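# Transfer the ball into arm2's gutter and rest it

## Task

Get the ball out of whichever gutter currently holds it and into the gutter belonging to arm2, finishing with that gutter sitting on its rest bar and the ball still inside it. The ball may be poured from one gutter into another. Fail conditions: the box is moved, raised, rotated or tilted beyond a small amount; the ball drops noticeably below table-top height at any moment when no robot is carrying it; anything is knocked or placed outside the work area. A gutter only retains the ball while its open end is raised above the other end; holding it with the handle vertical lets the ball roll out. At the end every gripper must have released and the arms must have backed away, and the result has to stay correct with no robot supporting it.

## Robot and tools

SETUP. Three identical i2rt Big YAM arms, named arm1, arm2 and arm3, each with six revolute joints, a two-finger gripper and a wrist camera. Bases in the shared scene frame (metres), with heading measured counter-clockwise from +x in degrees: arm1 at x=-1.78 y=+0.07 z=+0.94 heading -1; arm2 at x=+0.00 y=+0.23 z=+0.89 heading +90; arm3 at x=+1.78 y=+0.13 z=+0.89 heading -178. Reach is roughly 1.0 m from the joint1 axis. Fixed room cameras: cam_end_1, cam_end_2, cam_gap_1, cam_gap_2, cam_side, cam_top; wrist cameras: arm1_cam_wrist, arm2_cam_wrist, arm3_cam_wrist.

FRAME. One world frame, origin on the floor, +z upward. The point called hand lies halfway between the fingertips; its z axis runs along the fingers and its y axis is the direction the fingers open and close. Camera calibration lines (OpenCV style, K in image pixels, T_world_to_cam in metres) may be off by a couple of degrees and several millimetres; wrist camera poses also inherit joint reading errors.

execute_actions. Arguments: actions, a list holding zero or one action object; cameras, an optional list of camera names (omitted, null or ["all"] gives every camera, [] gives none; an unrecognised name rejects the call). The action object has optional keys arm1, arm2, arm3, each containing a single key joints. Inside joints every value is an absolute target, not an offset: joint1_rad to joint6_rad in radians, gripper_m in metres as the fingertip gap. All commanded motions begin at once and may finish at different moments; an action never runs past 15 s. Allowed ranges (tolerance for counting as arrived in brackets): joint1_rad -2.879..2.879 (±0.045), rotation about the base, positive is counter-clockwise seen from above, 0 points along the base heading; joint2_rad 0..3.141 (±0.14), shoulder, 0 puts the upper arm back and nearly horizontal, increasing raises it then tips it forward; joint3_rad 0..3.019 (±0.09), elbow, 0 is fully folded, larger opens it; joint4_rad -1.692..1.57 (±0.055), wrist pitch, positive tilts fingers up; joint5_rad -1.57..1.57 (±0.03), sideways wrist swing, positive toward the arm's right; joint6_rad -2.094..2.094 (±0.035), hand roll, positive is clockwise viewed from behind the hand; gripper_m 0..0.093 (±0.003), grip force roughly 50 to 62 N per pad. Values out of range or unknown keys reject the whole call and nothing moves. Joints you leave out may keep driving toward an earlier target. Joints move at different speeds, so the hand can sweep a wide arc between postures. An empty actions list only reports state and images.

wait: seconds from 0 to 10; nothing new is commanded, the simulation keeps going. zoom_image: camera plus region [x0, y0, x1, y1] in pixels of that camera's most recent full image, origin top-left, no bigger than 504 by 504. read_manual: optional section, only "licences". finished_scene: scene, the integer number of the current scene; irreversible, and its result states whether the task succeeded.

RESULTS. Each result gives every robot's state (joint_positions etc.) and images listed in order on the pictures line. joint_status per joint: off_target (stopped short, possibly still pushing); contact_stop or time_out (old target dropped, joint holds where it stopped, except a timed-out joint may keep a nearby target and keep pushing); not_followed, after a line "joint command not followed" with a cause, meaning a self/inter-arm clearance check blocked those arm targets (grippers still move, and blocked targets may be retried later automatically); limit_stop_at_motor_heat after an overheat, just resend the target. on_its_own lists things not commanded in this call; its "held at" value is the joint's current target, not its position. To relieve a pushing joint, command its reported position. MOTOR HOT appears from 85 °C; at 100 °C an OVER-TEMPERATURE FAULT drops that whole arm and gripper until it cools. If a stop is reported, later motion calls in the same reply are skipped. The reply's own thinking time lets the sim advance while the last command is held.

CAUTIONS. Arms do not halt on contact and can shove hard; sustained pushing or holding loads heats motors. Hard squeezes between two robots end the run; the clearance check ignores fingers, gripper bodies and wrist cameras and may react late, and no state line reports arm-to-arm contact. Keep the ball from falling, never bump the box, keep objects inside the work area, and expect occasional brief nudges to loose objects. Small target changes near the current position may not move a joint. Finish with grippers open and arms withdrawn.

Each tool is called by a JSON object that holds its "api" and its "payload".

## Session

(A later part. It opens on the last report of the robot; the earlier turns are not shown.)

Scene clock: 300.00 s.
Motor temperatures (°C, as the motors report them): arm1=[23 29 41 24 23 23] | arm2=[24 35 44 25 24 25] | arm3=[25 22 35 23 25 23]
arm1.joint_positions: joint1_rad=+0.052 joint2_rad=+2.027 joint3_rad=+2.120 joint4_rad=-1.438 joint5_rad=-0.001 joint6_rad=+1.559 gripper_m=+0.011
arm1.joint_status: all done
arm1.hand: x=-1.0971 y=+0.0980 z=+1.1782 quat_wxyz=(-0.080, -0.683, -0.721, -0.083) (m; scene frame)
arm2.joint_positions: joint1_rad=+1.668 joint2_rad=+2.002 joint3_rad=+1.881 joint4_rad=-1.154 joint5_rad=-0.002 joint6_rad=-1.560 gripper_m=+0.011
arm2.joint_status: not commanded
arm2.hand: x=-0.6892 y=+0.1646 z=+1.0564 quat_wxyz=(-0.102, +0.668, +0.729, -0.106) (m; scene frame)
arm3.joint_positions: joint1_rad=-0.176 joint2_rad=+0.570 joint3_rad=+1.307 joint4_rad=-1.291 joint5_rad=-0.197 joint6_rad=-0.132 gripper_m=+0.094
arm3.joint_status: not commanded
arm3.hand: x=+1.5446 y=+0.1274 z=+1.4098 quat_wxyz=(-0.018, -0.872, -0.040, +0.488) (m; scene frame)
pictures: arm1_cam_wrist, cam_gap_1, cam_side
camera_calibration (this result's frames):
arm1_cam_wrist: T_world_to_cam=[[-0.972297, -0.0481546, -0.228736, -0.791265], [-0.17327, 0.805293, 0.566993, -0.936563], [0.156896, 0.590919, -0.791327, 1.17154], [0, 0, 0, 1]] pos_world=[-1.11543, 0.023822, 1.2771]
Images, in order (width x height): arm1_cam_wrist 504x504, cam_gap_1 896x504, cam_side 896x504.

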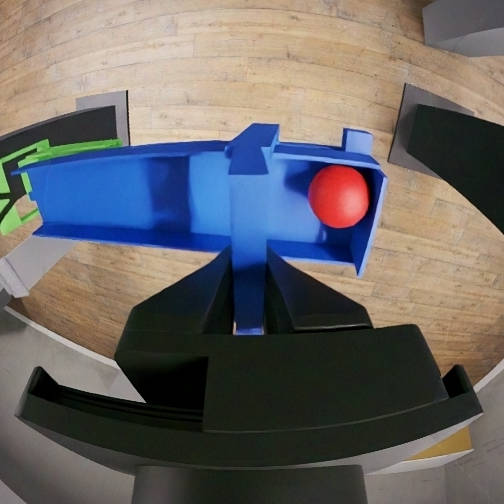

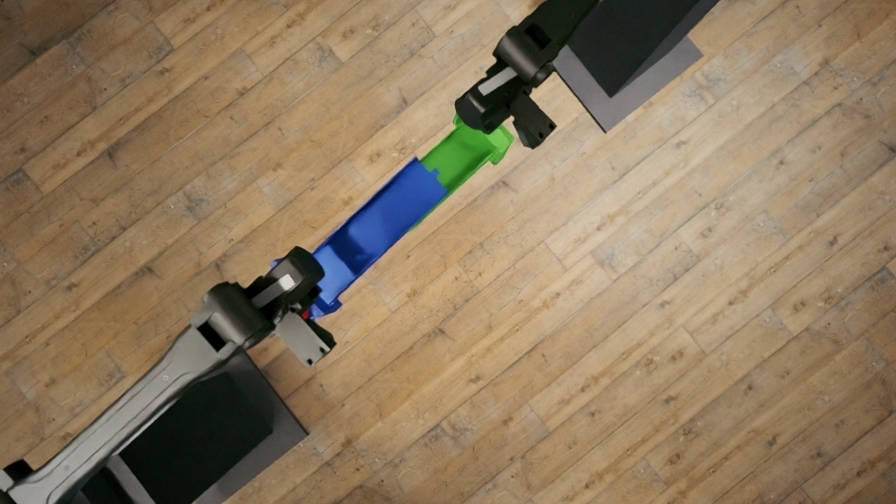

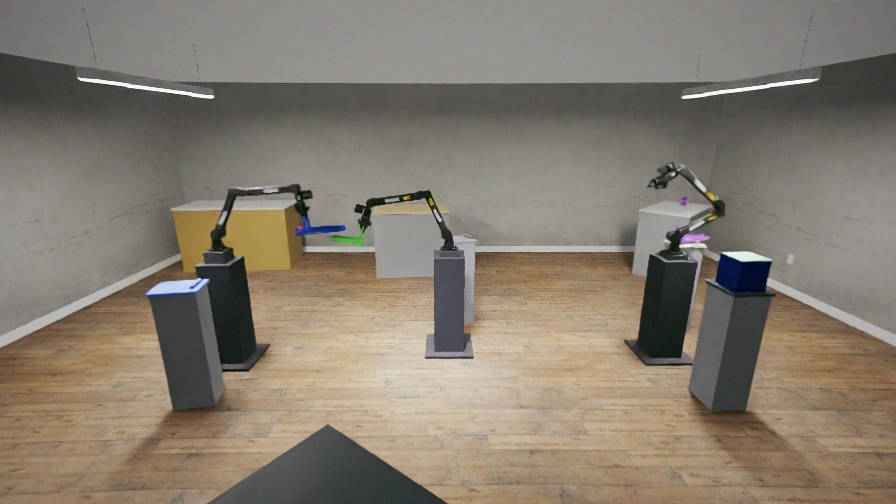

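{"api": "execute_actions", "payload": {"actions": [{"arm1":{"joints":{"joint4_rad":-1.57}}}], "cameras": ["cam_side","arm1_cam_wrist"]}}

{"api": "wait", "payload": {"seconds": 1.5}}

{"api": "zoom_image", "payload": {"camera": "cam_side", "region": [260, 170, 400, 260]}}

Scene clock: 306.40 s.
Motor temperatures (°C, as the motors report them): arm1=[23 29 41 24 23 23] | arm2=[24 36 45 25 24 25] | arm3=[25 22 35 23 25 23]
arm1.joint_positions: joint1_rad=+0.052 joint2_rad=+2.027 joint3_rad=+2.122 joint4_rad=-1.557 joint5_rad=-0.001 joint6_rad=+1.559 gripper_m=+0.011
arm1.joint_status: all done
arm1.hand: x=-1.1255 y=+0.0968 z=+1.1740 quat_wxyz=(-0.039, -0.687, -0.725, -0.041) (m; scene frame)
arm2.joint_positions: joint1_rad=+1.668 joint2_rad=+2.002 joint3_rad=+1.881 joint4_rad=-1.154 joint5_rad=-0.002 joint6_rad=-1.560 gripper_m=+0.011
arm2.joint_status: not commanded
arm2.hand: x=-0.6892 y=+0.1646 z=+1.0564 quat_wxyz=(-0.102, +0.668, +0.729, -0.106) (m; scene frame)
arm3.joint_positions: joint1_rad=-0.176 joint2_rad=+0.570 joint3_rad=+1.307 joint4_rad=-1.291 joint5_rad=-0.197 joint6_rad=-0.132 gripper_m=+0.094
arm3.joint_status: not commanded
arm3.hand: x=+1.5446 y=+0.1274 z=+1.4098 quat_wxyz=(-0.018, -0.872, -0.040, +0.488) (m; scene frame)
pictures: arm1_cam_wrist, cam_side
camera_calibration (this result's frames):
arm1_cam_wrist: T_world_to_cam=[[-0.992339, -0.0489688, -0.113424, -0.977756], [-0.1061, 0.808133, 0.579365, -0.877345], [0.0632912, 0.586961, -0.807138, 1.08698], [0, 0, 0, 1]] pos_world=[-1.13215, 0.0231154, 1.27475]
Images, in order (width x height): arm1_cam_wrist 504x504, cam_side 896x504.

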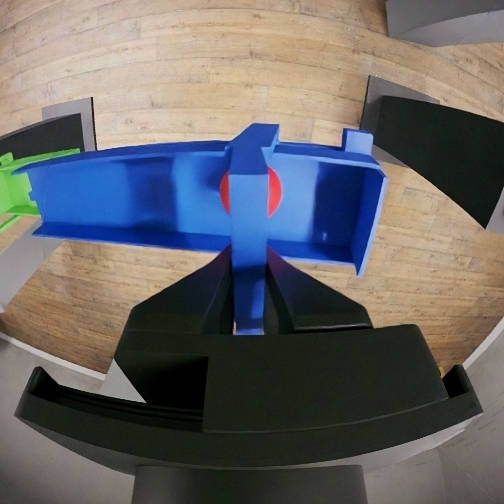

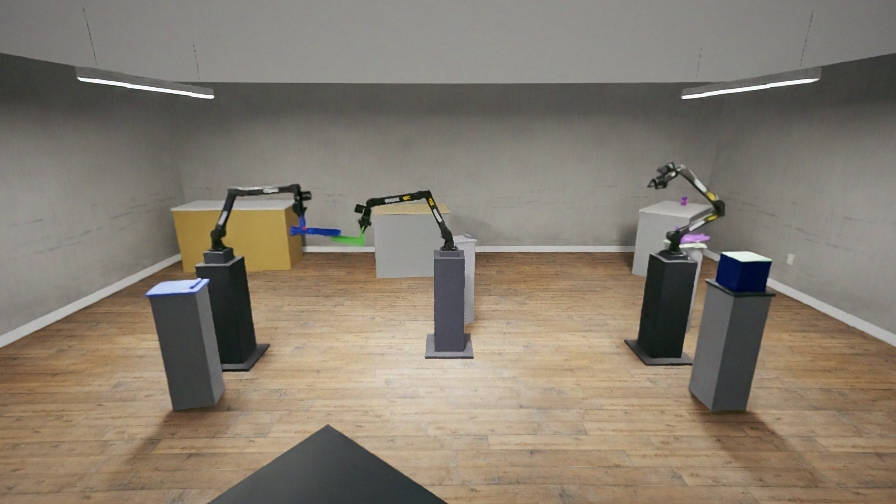

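Scene clock: 307.90 s.
Motor temperatures (°C, as the motors report them): arm1=[23 29 41 24 23 23] | arm2=[24 36 45 25 24 25] | arm3=[25 22 35 23 25 23]
arm1.joint_positions: joint1_rad=+0.052 joint2_rad=+2.027 joint3_rad=+2.126 joint4_rad=-1.560 joint5_rad=-0.001 joint6_rad=+1.559 gripper_m=+0.011
arm1.joint_status: all done
arm1.hand: x=-1.1252 y=+0.0968 z=+1.1757 quat_wxyz=(-0.040, -0.687, -0.725, -0.042) (m; scene frame)
arm2.joint_positions: joint1_rad=+1.668 joint2_rad=+2.002 joint3_rad=+1.881 joint4_rad=-1.150 joint5_rad=-0.001 joint6_rad=-1.562 gripper_m=+0.011
arm2.joint_status: not commanded
arm2.hand: x=-0.6902 y=+0.1648 z=+1.0566 quat_wxyz=(-0.104, +0.667, +0.729, -0.107) (m; scene frame)
arm3.joint_positions: joint1_rad=-0.176 joint2_rad=+0.570 joint3_rad=+1.307 joint4_rad=-1.291 joint5_rad=-0.197 joint6_rad=-0.132 gripper_m=+0.094
arm3.joint_status: not commanded
arm3.hand: x=+1.5446 y=+0.1274 z=+1.4098 quat_wxyz=(-0.018, -0.872, -0.040, +0.488) (m; scene frame)
wait: 1.50 s; at rest by 0.27 s
pictures: arm1_cam_wrist, arm2_cam_wrist, arm3_cam_wrist, cam_end_1, cam_end_2, cam_gap_1, cam_gap_2, cam_side, cam_top
camera_calibration (this result's frames):
arm1_cam_wrist: T_world_to_cam=[[-0.992121, -0.0489602, -0.115319, -0.974796], [-0.107205, 0.808086, 0.579227, -0.879354], [0.0648289, 0.587026, -0.806968, 1.08981], [0, 0, 0, 1]] pos_world=[-1.13204, 0.0231205, 1.27638]
arm2_cam_wrist: T_world_to_cam=[[-0.947063, -0.0763715, 0.31183, -0.968838], [0.117141, 0.822128, 0.557121, -0.63888], [-0.298913, 0.564157, -0.769661, 0.635706], [0, 0, 0, 1]] pos_world=[-0.652691, 0.0926121, 1.14732]
Images, in order (width x height): arm1_cam_wrist 504x504, arm2_cam_wrist 504x504, arm3_cam_wrist 504x504, cam_end_1 896x504, cam_end_2 896x504, cam_gap_1 896x504, cam_gap_2 896x504, cam_side 896x504, cam_top 896x504.

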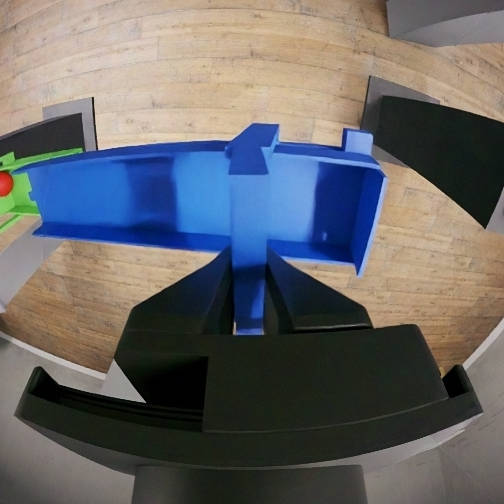

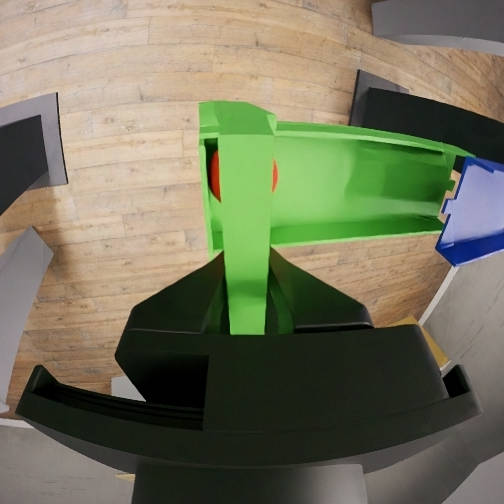

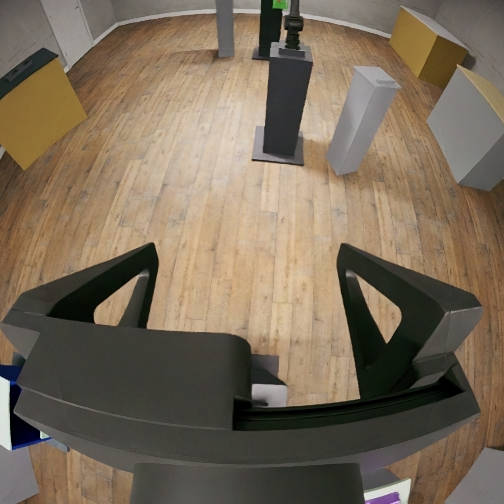

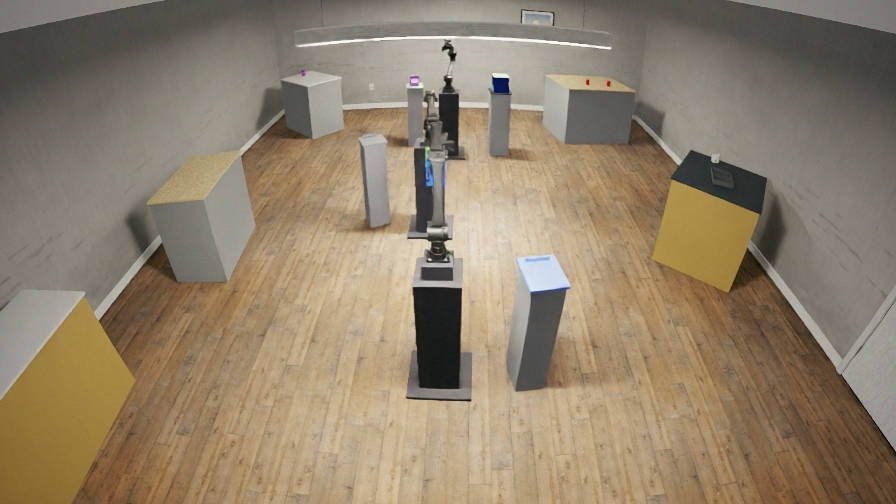

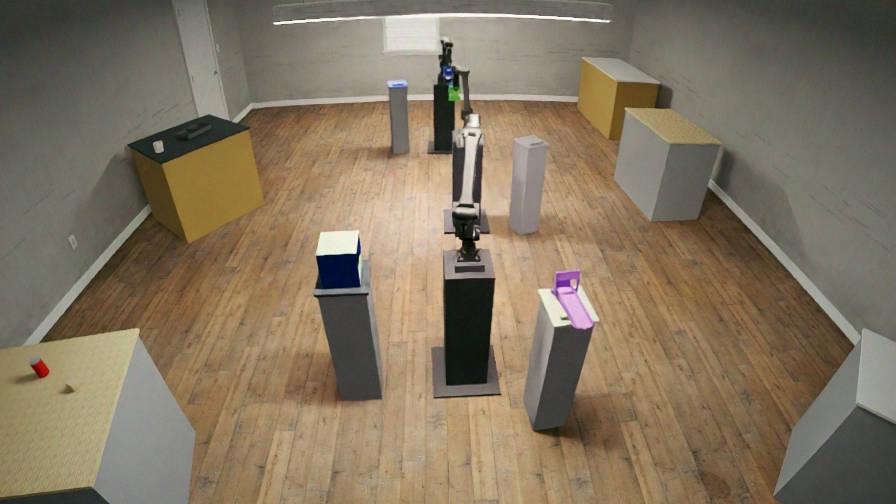

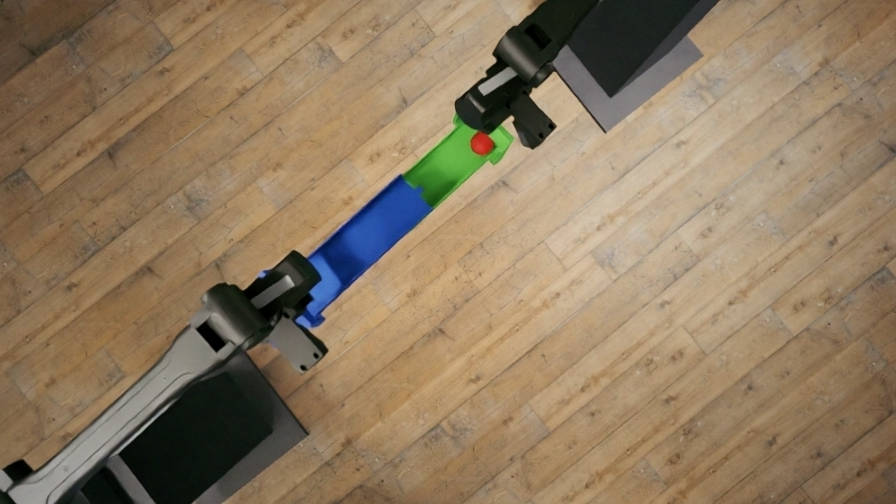

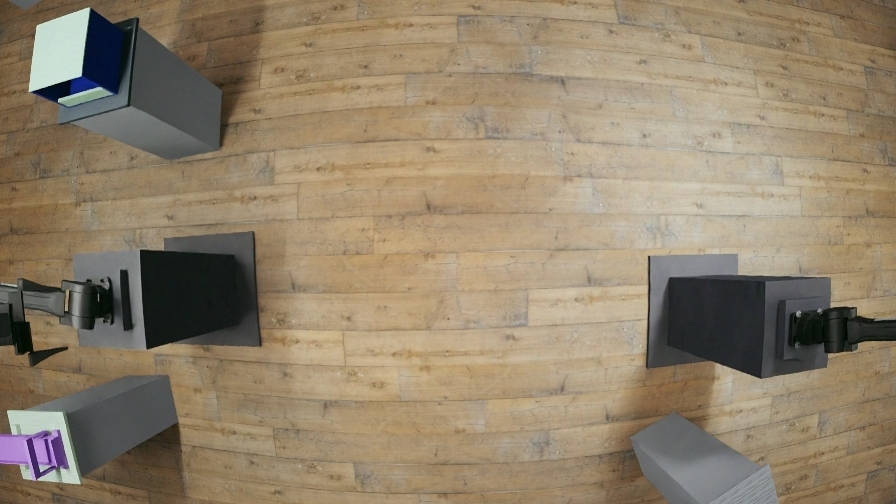

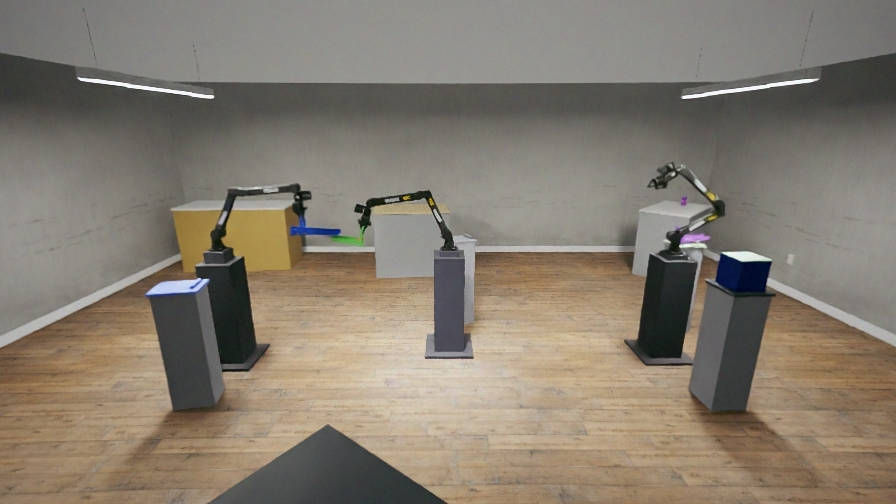

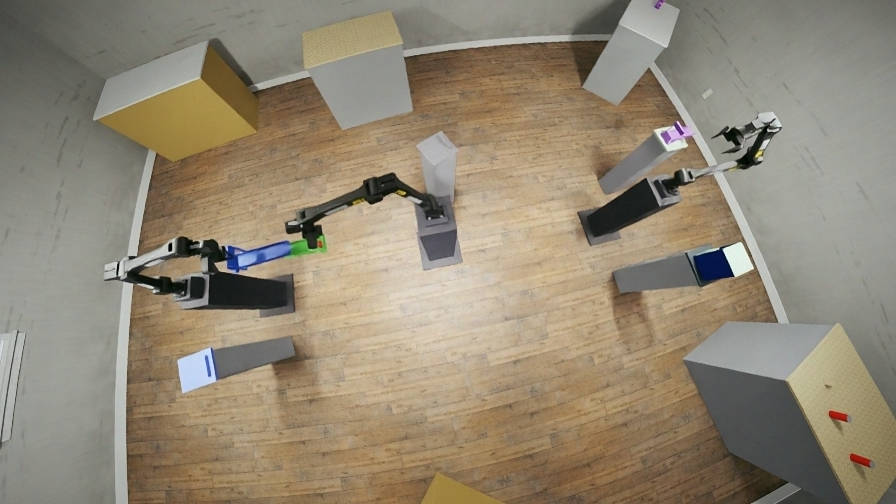

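Region (260, 170, 400, 260) of cam_side's 896x504 image, scaled by 3.600, with more detail than that image has; it fills the top 324 rows of this view, and the rest is white.

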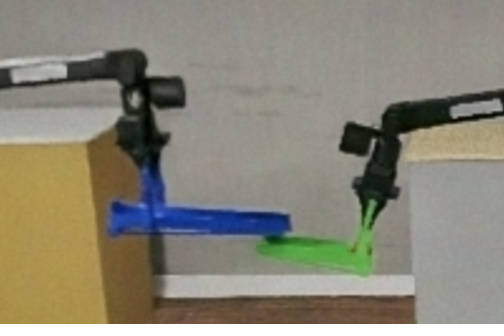

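{"api": "execute_actions", "payload": {"actions": [{"arm1":{"joints":{"joint2_rad":1.572,"joint3_rad":1.7,"joint4_rad":-1.4}}}], "cameras": []}}

{"api": "execute_actions", "payload": {"actions": [{"arm1":{"joints":{"joint1_rad":-1.674,"joint3_rad":1.6,"joint4_rad":-1.58,"joint5_rad":-0.3,"joint6_rad":-0.246}},"arm2":{"joints":{"joint2_rad":1.75,"joint3_rad":1.68,"joint4_rad":-0.95}}}], "cameras": []}}

{"api": "execute_actions", "payload": {"actions": [{"arm2":{"joints":{"joint2_rad":1.5,"joint3_rad":1.47,"joint4_rad":-1.03,"joint5_rad":0.27,"joint6_rad":-1.0}}}], "cameras": ["arm2_cam_wrist","cam_side"]}}

Scene clock: 322.00 s.
Motor temperatures (°C, as the motors report them): arm1=[23 29 41 24 23 23] | arm2=[24 36 45 25 24 25] | arm3=[25 22 35 23 25 23]
arm1.joint_positions: joint1_rad=+0.052 joint2_rad=+1.580 joint3_rad=+1.703 joint4_rad=-1.423 joint5_rad=-0.001 joint6_rad=+1.560 gripper_m=+0.011
arm1.joint_status: all done
arm1.hand: x=-1.2443 y=+0.0918 z=+1.2596 quat_wxyz=(-0.096, -0.681, -0.719, -0.099) (m; scene frame)
arm2.joint_positions: joint1_rad=+1.668 joint2_rad=+2.002 joint3_rad=+1.881 joint4_rad=-1.150 joint5_rad=-0.001 joint6_rad=-1.562 gripper_m=+0.011
arm2.joint_status: not commanded
arm2.hand: x=-0.6902 y=+0.1648 z=+1.0566 quat_wxyz=(-0.104, +0.667, +0.729, -0.107) (m; scene frame)
arm3.joint_positions: joint1_rad=-0.176 joint2_rad=+0.570 joint3_rad=+1.307 joint4_rad=-1.291 joint5_rad=-0.197 joint6_rad=-0.132 gripper_m=+0.094
arm3.joint_status: not commanded
arm3.hand: x=+1.5446 y=+0.1274 z=+1.4098 quat_wxyz=(-0.018, -0.872, -0.040, +0.488) (m; scene frame)
pictures: none
No camera images: the call's "cameras" was empty. Leave "cameras" out to get every camera's image.

Scene clock: 324.27 s.
Motor temperatures (°C, as the motors report them): arm1=[23 29 40 24 23 23] | arm2=[24 36 45 25 24 25] | arm3=[25 22 35 23 25 23]
arm1.joint_positions: joint1_rad=-1.681 joint2_rad=+1.583 joint3_rad=+1.599 joint4_rad=-1.563 joint5_rad=-0.293 joint6_rad=-0.235 gripper_m=+0.011
arm1.joint_status: all done
arm1.hand: x=-1.7903 y=-0.4149 z=+1.2143 quat_wxyz=(-0.129, -0.656, -0.740, -0.075) (m; scene frame)
arm2.joint_positions: joint1_rad=+1.668 joint2_rad=+1.766 joint3_rad=+1.666 joint4_rad=-0.977 joint5_rad=-0.001 joint6_rad=-1.562 gripper_m=+0.011
arm2.joint_status: all done
arm2.hand: x=-0.6551 y=+0.1673 z=+1.1263 quat_wxyz=(-0.168, +0.654, +0.716, -0.178) (m; scene frame)
arm3.joint_positions: joint1_rad=-0.176 joint2_rad=+0.570 joint3_rad=+1.307 joint4_rad=-1.291 joint5_rad=-0.197 joint6_rad=-0.132 gripper_m=+0.094
arm3.joint_status: not commanded
arm3.hand: x=+1.5446 y=+0.1274 z=+1.4098 quat_wxyz=(-0.018, -0.872, -0.040, +0.488) (m; scene frame)
pictures: none
No camera images: the call's "cameras" was empty. Leave "cameras" out to get every camera's image.

Scene clock: 325.83 s.
Motor temperatures (°C, as the motors report them): arm1=[23 29 40 24 23 23] | arm2=[24 36 44 25 24 25] | arm3=[25 22 35 23 25 23]
arm1.joint_positions: joint1_rad=-1.681 joint2_rad=+1.583 joint3_rad=+1.599 joint4_rad=-1.563 joint5_rad=-0.293 joint6_rad=-0.236 gripper_m=+0.011
arm1.joint_status: not commanded
arm1.hand: x=-1.7903 y=-0.4149 z=+1.2143 quat_wxyz=(-0.129, -0.656, -0.740, -0.075) (m; scene frame)
arm2.joint_positions: joint1_rad=+1.667 joint2_rad=+1.512 joint3_rad=+1.450 joint4_rad=-1.040 joint5_rad=+0.265 joint6_rad=-1.013 gripper_m=+0.011
arm2.joint_status: all done
arm2.hand: x=-0.5583 y=+0.2221 z=+1.1671 quat_wxyz=(-0.223, +0.835, +0.482, -0.147) (m; scene frame)
arm3.joint_positions: joint1_rad=-0.176 joint2_rad=+0.570 joint3_rad=+1.307 joint4_rad=-1.291 joint5_rad=-0.197 joint6_rad=-0.132 gripper_m=+0.094
arm3.joint_status: not commanded
arm3.hand: x=+1.5446 y=+0.1274 z=+1.4098 quat_wxyz=(-0.018, -0.872, -0.040, +0.488) (m; scene frame)
pictures: arm2_cam_wrist, cam_side
camera_calibration (this result's frames):
arm2_cam_wrist: T_world_to_cam=[[-0.72568, 0.441022, 0.528098, -1.11772], [0.681462, 0.566531, 0.463306, -0.281611], [-0.0948554, 0.696091, -0.71166, 0.744753], [0, 0, 0, 1]] pos_world=[-0.548559, 0.134066, 1.25075]
Images, in order (width x height): arm2_cam_wrist 504x504, cam_side 896x504.

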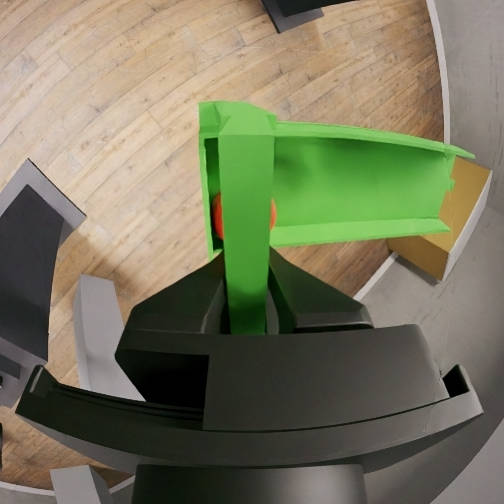

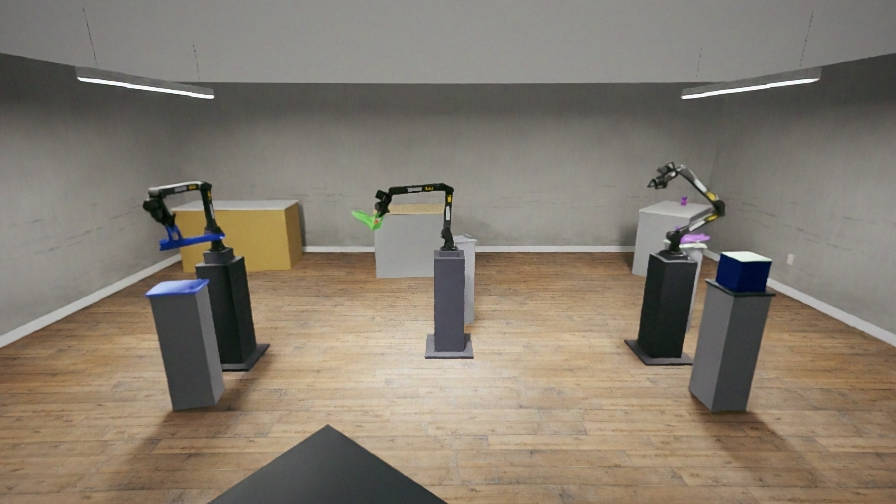

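{"api": "execute_actions", "payload": {"actions": [{"arm1":{"joints":{"joint1_rad":-1.69,"joint2_rad":1.9,"joint3_rad":1.55,"joint4_rad":-1.26,"joint5_rad":-0.25,"joint6_rad":-0.265}},"arm2":{"joints":{"joint1_rad":-0.015,"joint4_rad":-1.2,"joint5_rad":0.42,"joint6_rad":-0.42}}}], "cameras": []}}

{"api": "execute_actions", "payload": {"actions": [{"arm1":{"joints":{"joint2_rad":1.965,"joint3_rad":1.54,"joint4_rad":-1.185,"joint5_rad":-0.233}},"arm2":{"joints":{"joint2_rad":1.6,"joint3_rad":1.24,"joint4_rad":-1.03,"joint5_rad":0.3}}}], "cameras": ["arm1_cam_wrist","arm2_cam_wrist","cam_side","cam_end_2"]}}

Scene clock: 345.07 s.
Motor temperatures (°C, as the motors report them): arm1=[23 28 36 24 23 23] | arm2=[24 33 42 25 24 25] | arm3=[25 22 35 23 25 23]
arm1.joint_positions: joint1_rad=-1.681 joint2_rad=+1.908 joint3_rad=+1.540 joint4_rad=-1.271 joint5_rad=-0.246 joint6_rad=-0.254 gripper_m=+0.011
arm1.joint_status: all done
arm1.hand: x=-1.8051 y=-0.4826 z=+1.0255 quat_wxyz=(-0.084, -0.655, -0.744, -0.099) (m; scene frame)
arm2.joint_positions: joint1_rad=-0.023 joint2_rad=+1.527 joint3_rad=+1.450 joint4_rad=-1.196 joint5_rad=+0.416 joint6_rad=-0.430 gripper_m=+0.011
arm2.joint_status: all done
arm2.hand: x=+0.0831 y=+0.7493 z=+1.1588 quat_wxyz=(-0.235, +0.790, -0.559, +0.092) (m; scene frame)
arm3.joint_positions: joint1_rad=-0.176 joint2_rad=+0.570 joint3_rad=+1.307 joint4_rad=-1.291 joint5_rad=-0.197 joint6_rad=-0.132 gripper_m=+0.094
arm3.joint_status: not commanded
arm3.hand: x=+1.5446 y=+0.1274 z=+1.4098 quat_wxyz=(-0.018, -0.872, -0.040, +0.488) (m; scene frame)
pictures: none
No camera images: the call's "cameras" was empty. Leave "cameras" out to get every camera's image.

Scene clock: 346.23 s.
Motor temperatures (°C, as the motors report them): arm1=[23 28 36 24 23 23] | arm2=[24 33 42 25 24 25] | arm3=[25 22 35 23 25 23]
arm1.joint_positions: joint1_rad=-1.681 joint2_rad=+1.968 joint3_rad=+1.540 joint4_rad=-1.197 joint5_rad=-0.231 joint6_rad=-0.255 gripper_m=+0.011
arm1.joint_status: all done
arm1.hand: x=-1.8091 y=-0.4963 z=+0.9919 quat_wxyz=(-0.082, -0.655, -0.746, -0.089) (m; scene frame)
arm2.joint_positions: joint1_rad=-0.022 joint2_rad=+1.632 joint3_rad=+1.207 joint4_rad=-1.048 joint5_rad=+0.295 joint6_rad=-0.429 gripper_m=+0.011
arm2.joint_status: all done
arm2.hand: x=+0.0624 y=+0.7140 z=+1.0066 quat_wxyz=(-0.123, +0.820, -0.551, +0.095) (m; scene frame)
arm3.joint_positions: joint1_rad=-0.176 joint2_rad=+0.570 joint3_rad=+1.307 joint4_rad=-1.291 joint5_rad=-0.197 joint6_rad=-0.132 gripper_m=+0.094
arm3.joint_status: not commanded
arm3.hand: x=+1.5446 y=+0.1274 z=+1.4098 quat_wxyz=(-0.018, -0.872, -0.040, +0.488) (m; scene frame)
pictures: arm1_cam_wrist, arm2_cam_wrist, cam_end_2, cam_side
camera_calibration (this result's frames):
arm1_cam_wrist: T_world_to_cam=[[-0.963022, -0.120737, -0.240855, -1.56199], [-0.239945, 0.790926, 0.562905, -0.599407], [0.122535, 0.599882, -0.79065, 1.42859], [0, 0, 0, 1]] pos_world=[-1.82311, -0.571486, 1.09071]
arm2_cam_wrist: T_world_to_cam=[[0.878096, 0.352734, 0.323304, -0.63036], [0.120856, -0.817277, 0.563429, 0.0132616], [0.46297, -0.455671, -0.760278, 1.18351], [0, 0, 0, 1]] pos_world=[0.00398296, 0.772482, 1.09613]
Images, in order (width x height): arm1_cam_wrist 504x504, arm2_cam_wrist 504x504, cam_end_2 896x504, cam_side 896x504.

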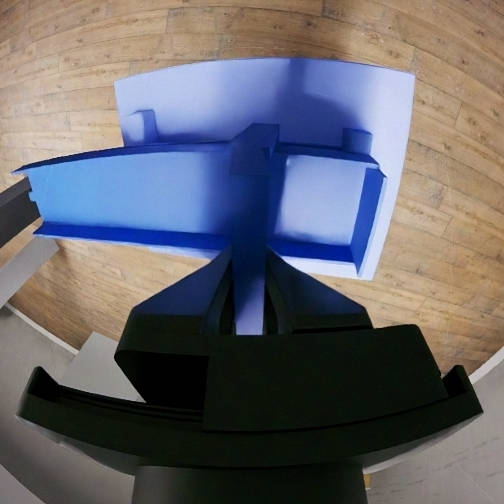

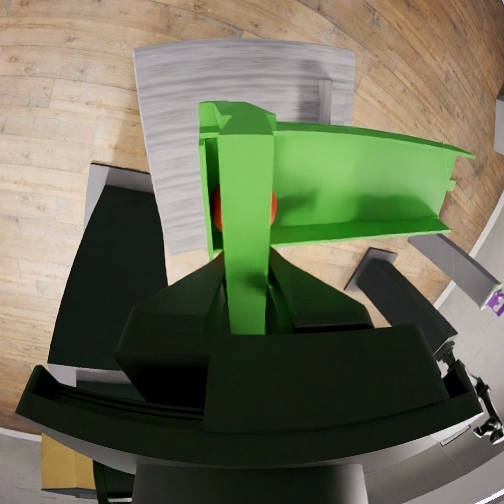

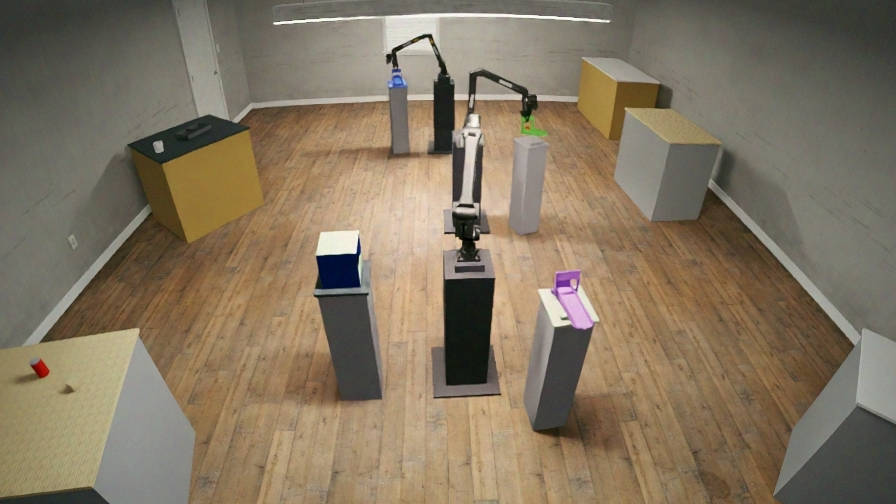

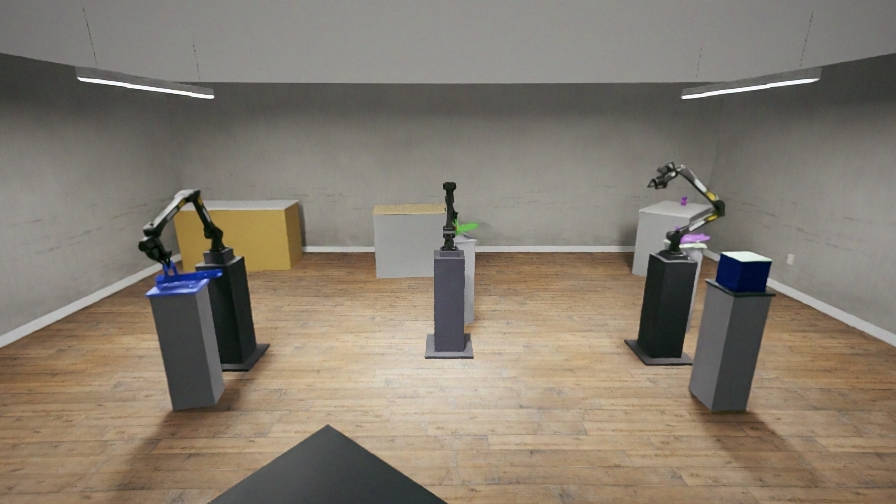

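{"api": "execute_actions", "payload": {"actions": [{"arm1":{"joints":{"joint2_rad":1.985}},"arm2":{"joints":{"joint2_rad":1.65,"joint3_rad":1.175,"joint4_rad":-0.95,"joint5_rad":0.216}}}], "cameras": ["arm2_cam_wrist","cam_side","cam_end_2"]}}

{"api": "zoom_image", "payload": {"camera": "cam_end_2", "region": [470, 80, 590, 170]}}

{"api": "zoom_image", "payload": {"camera": "cam_side", "region": [120, 210, 250, 310]}}

Scene clock: 352.20 s.
Motor temperatures (°C, as the motors report them): arm1=[23 28 36 24 23 23] | arm2=[24 33 42 25 24 25] | arm3=[25 22 36 23 25 23]
arm1.joint_positions: joint1_rad=-1.681 joint2_rad=+1.973 joint3_rad=+1.540 joint4_rad=-1.197 joint5_rad=-0.231 joint6_rad=-0.255 gripper_m=+0.011
arm1.joint_status: all done
arm1.hand: x=-1.8090 y=-0.4959 z=+0.9892 quat_wxyz=(-0.081, -0.655, -0.745, -0.091) (m; scene frame)
arm2.joint_positions: joint1_rad=-0.022 joint2_rad=+1.667 joint3_rad=+1.162 joint4_rad=-0.969 joint5_rad=+0.214 joint6_rad=-0.428 gripper_m=+0.011
arm2.joint_status: all done
arm2.hand: x=+0.0488 y=+0.7142 z=+0.9722 quat_wxyz=(-0.102, +0.826, -0.552, +0.061) (m; scene frame)
arm3.joint_positions: joint1_rad=-0.176 joint2_rad=+0.570 joint3_rad=+1.307 joint4_rad=-1.291 joint5_rad=-0.197 joint6_rad=-0.132 gripper_m=+0.094
arm3.joint_status: not commanded
arm3.hand: x=+1.5446 y=+0.1274 z=+1.4098 quat_wxyz=(-0.018, -0.872, -0.040, +0.488) (m; scene frame)
pictures: arm2_cam_wrist, cam_end_2, cam_side
camera_calibration (this result's frames):
arm2_cam_wrist: T_world_to_cam=[[0.898319, 0.360017, 0.251814, -0.544063], [0.172842, -0.816541, 0.550806, 0.0436941], [0.403915, -0.451275, -0.79574, 1.19794], [0, 0, 0, 1]] pos_world=[-0.00267574, 0.772149, 1.06618]
Images, in order (width x height): arm2_cam_wrist 504x504, cam_end_2 896x504, cam_side 896x504.

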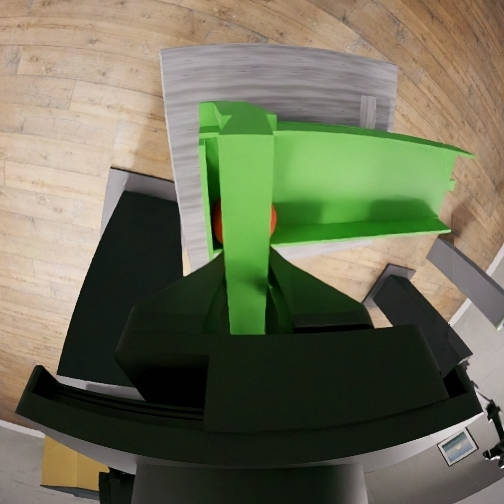

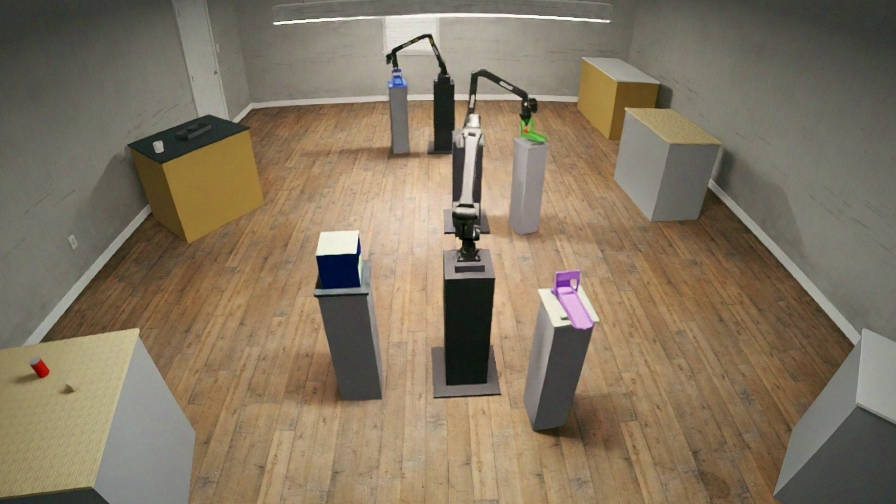

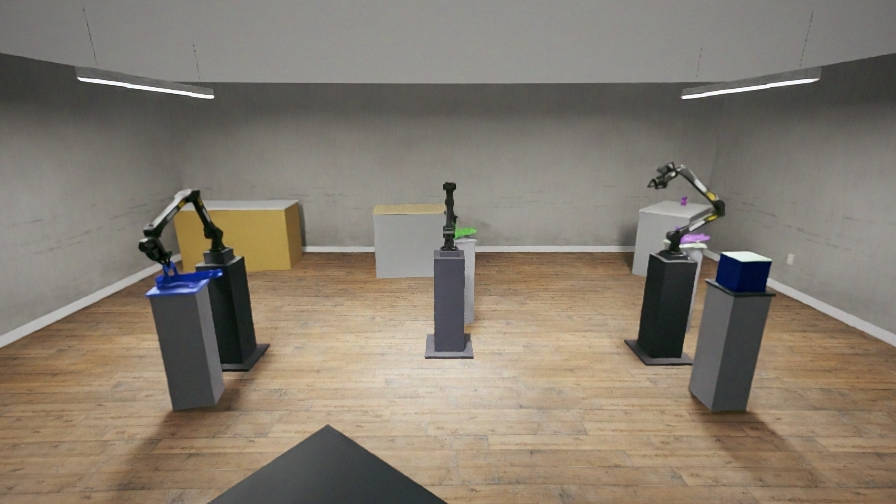

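Region (470, 80, 590, 170) of cam_end_2's 896x504 image, scaled by 4.200, with more detail than that image has; it fills the top 378 rows of this view, and the rest is white.

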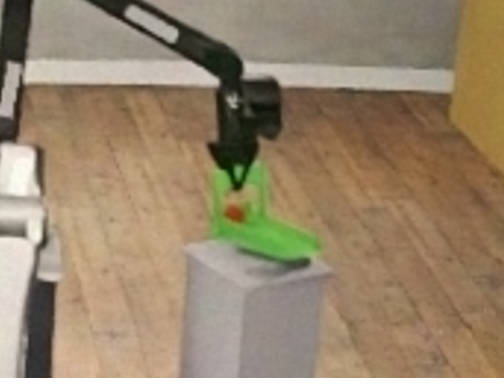

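Region (120, 210, 250, 310) of cam_side's 896x504 image, scaled by 3.877, with more detail than that image has; it fills the top 388 rows of this view, and the rest is white.

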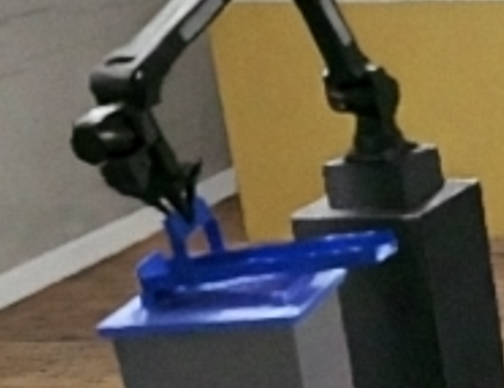

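{"api": "execute_actions", "payload": {"actions": [{"arm1":{"joints":{"joint2_rad":1.973,"gripper_m":0.06}},"arm2":{"joints":{"joint2_rad":1.69,"joint4_rad":-0.95}}}], "cameras": []}}

{"api": "execute_actions", "payload": {"actions": [{"arm1":{"joints":{"joint2_rad":1.6,"joint3_rad":1.6,"joint4_rad":-1.5}},"arm2":{"joints":{"gripper_m":0.06}}}], "cameras": ["arm2_cam_wrist"]}}

{"api": "execute_actions", "payload": {"actions": [{"arm2":{"joints":{"joint2_rad":1.4,"joint3_rad":1.3,"joint4_rad":-1.3}}}], "cameras": ["arm2_cam_wrist","cam_side","cam_end_2"]}}

{"api": "zoom_image", "payload": {"camera": "cam_end_2", "region": [470, 80, 590, 170]}}

Scene clock: 361.07 s.
Motor temperatures (°C, as the motors report them): arm1=[23 28 35 24 23 23] | arm2=[24 33 40 25 24 25] | arm3=[25 22 36 23 25 23]
arm1.joint_positions: joint1_rad=-1.681 joint2_rad=+1.973 joint3_rad=+1.540 joint4_rad=-1.197 joint5_rad=-0.231 joint6_rad=-0.255 gripper_m=+0.060
arm1.joint_status: all done
arm1.hand: x=-1.8090 y=-0.4959 z=+0.9892 quat_wxyz=(-0.081, -0.655, -0.745, -0.091) (m; scene frame)
arm2.joint_positions: joint1_rad=-0.022 joint2_rad=+1.704 joint3_rad=+1.162 joint4_rad=-0.967 joint5_rad=+0.214 joint6_rad=-0.428 gripper_m=+0.011
arm2.joint_status: all done
arm2.hand: x=+0.0487 y=+0.7126 z=+0.9555 quat_wxyz=(-0.087, +0.827, -0.551, +0.070) (m; scene frame)
arm3.joint_positions: joint1_rad=-0.176 joint2_rad=+0.570 joint3_rad=+1.307 joint4_rad=-1.291 joint5_rad=-0.197 joint6_rad=-0.132 gripper_m=+0.094
arm3.joint_status: not commanded
arm3.hand: x=+1.5446 y=+0.1274 z=+1.4098 quat_wxyz=(-0.018, -0.872, -0.040, +0.488) (m; scene frame)
pictures: none
No camera images: the call's "cameras" was empty. Leave "cameras" out to get every camera's image.

Scene clock: 362.43 s.
Motor temperatures (°C, as the motors report them): arm1=[23 28 35 24 23 23] | arm2=[24 33 40 25 24 25] | arm3=[25 22 36 23 25 23]
arm1.joint_positions: joint1_rad=-1.681 joint2_rad=+1.594 joint3_rad=+1.577 joint4_rad=-1.485 joint5_rad=-0.231 joint6_rad=-0.255 gripper_m=+0.060
arm1.joint_status: all done
arm1.hand: x=-1.8021 y=-0.4285 z=+1.1980 quat_wxyz=(-0.116, -0.650, -0.750, -0.039) (m; scene frame)
arm2.joint_positions: joint1_rad=-0.022 joint2_rad=+1.704 joint3_rad=+1.162 joint4_rad=-0.964 joint5_rad=+0.215 joint6_rad=-0.428 gripper_m=+0.060
arm2.joint_status: all done
arm2.hand: x=+0.0488 y=+0.7131 z=+0.9556 quat_wxyz=(-0.088, +0.827, -0.551, +0.070) (m; scene frame)
arm3.joint_positions: joint1_rad=-0.176 joint2_rad=+0.570 joint3_rad=+1.307 joint4_rad=-1.291 joint5_rad=-0.197 joint6_rad=-0.132 gripper_m=+0.094
arm3.joint_status: not commanded
arm3.hand: x=+1.5446 y=+0.1274 z=+1.4098 quat_wxyz=(-0.018, -0.872, -0.040, +0.488) (m; scene frame)
pictures: arm2_cam_wrist
camera_calibration (this result's frames):
arm2_cam_wrist: T_world_to_cam=[[0.898405, 0.367922, 0.239798, -0.533642], [0.173088, -0.79847, 0.576616, 0.0143886], [0.403621, -0.476528, -0.781032, 1.18818], [0, 0, 0, 1]] pos_world=[-0.00263792, 0.774028, 1.04768]
Images, in order (width x height): arm2_cam_wrist 504x504.

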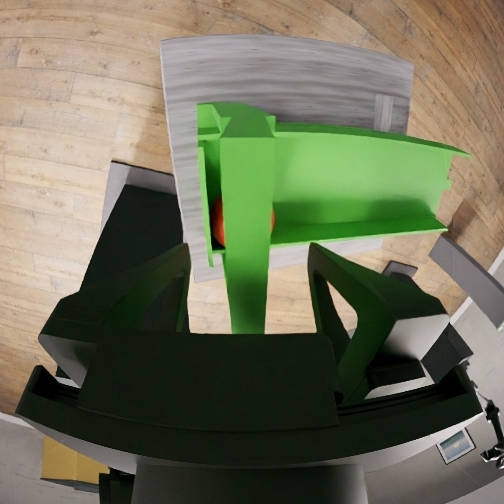

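Scene clock: 363.73 s.
Motor temperatures (°C, as the motors report them): arm1=[23 28 35 24 23 23] | arm2=[24 33 40 25 24 25] | arm3=[25 22 36 23 25 23]
arm1.joint_positions: joint1_rad=-1.681 joint2_rad=+1.594 joint3_rad=+1.577 joint4_rad=-1.485 joint5_rad=-0.231 joint6_rad=-0.255 gripper_m=+0.060
arm1.joint_status: not commanded
arm1.hand: x=-1.8021 y=-0.4285 z=+1.1980 quat_wxyz=(-0.116, -0.650, -0.750, -0.039) (m; scene frame)
arm2.joint_positions: joint1_rad=-0.022 joint2_rad=+1.403 joint3_rad=+1.268 joint4_rad=-1.289 joint5_rad=+0.215 joint6_rad=-0.428 gripper_m=+0.060
arm2.joint_status: all done
arm2.hand: x=+0.0480 y=+0.6684 z=+1.1210 quat_wxyz=(-0.123, +0.823, -0.553, +0.048) (m; scene frame)
arm3.joint_positions: joint1_rad=-0.176 joint2_rad=+0.570 joint3_rad=+1.307 joint4_rad=-1.291 joint5_rad=-0.197 joint6_rad=-0.132 gripper_m=+0.094
arm3.joint_status: not commanded
arm3.hand: x=+1.5446 y=+0.1274 z=+1.4098 quat_wxyz=(-0.018, -0.872, -0.040, +0.488) (m; scene frame)
pictures: arm2_cam_wrist, cam_end_2, cam_side
camera_calibration (this result's frames):
arm2_cam_wrist: T_world_to_cam=[[0.897963, 0.346925, 0.270751, -0.576836], [0.171881, -0.842862, 0.509942, -0.0120993], [0.405117, -0.411372, -0.816489, 1.29248], [0, 0, 0, 1]] pos_world=[-0.00354928, 0.721611, 1.21765]
Images, in order (width x height): arm2_cam_wrist 504x504, cam_end_2 896x504, cam_side 896x504.

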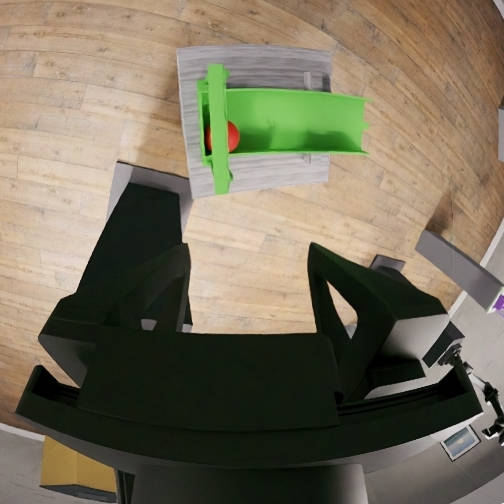

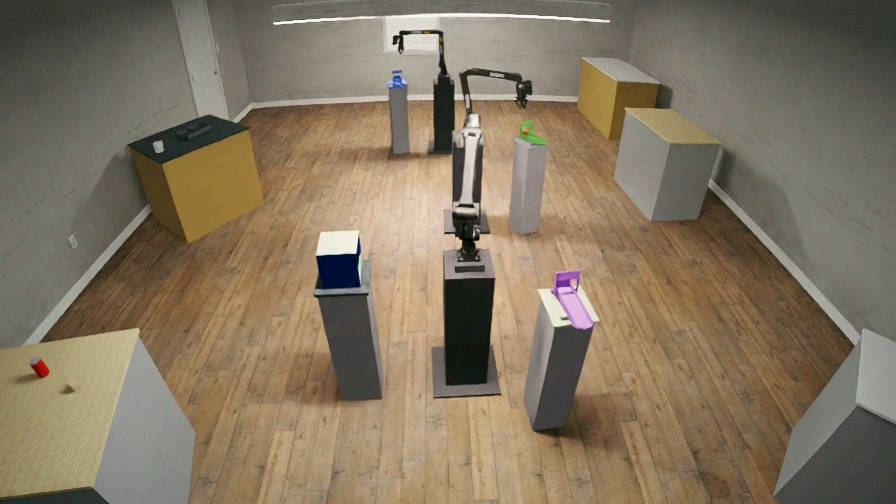

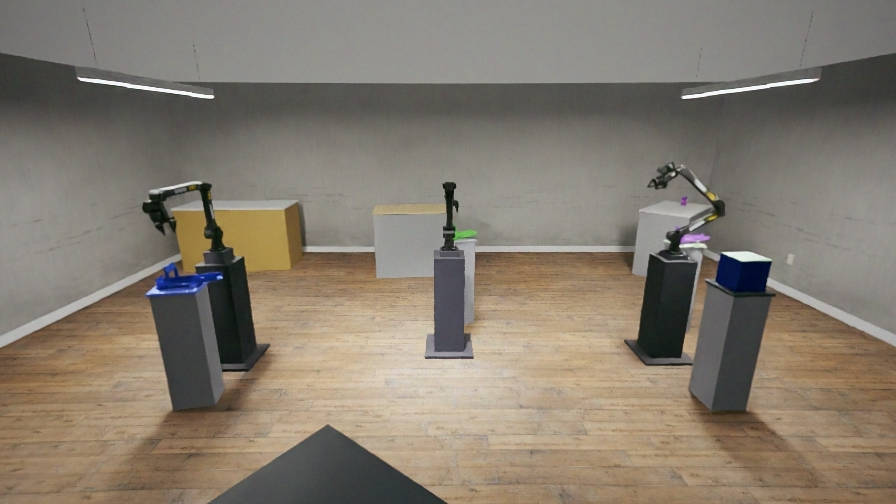

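Region (470, 80, 590, 170) of cam_end_2's 896x504 image, scaled by 4.200, with more detail than that image has; it fills the top 378 rows of this view, and the rest is white.

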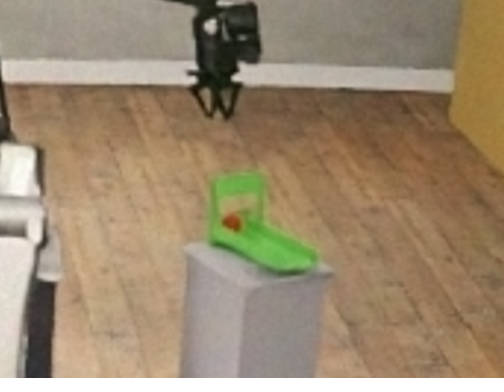

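{"api": "finished_scene", "payload": {"scene": 1}}

The scene is finished: the task was done.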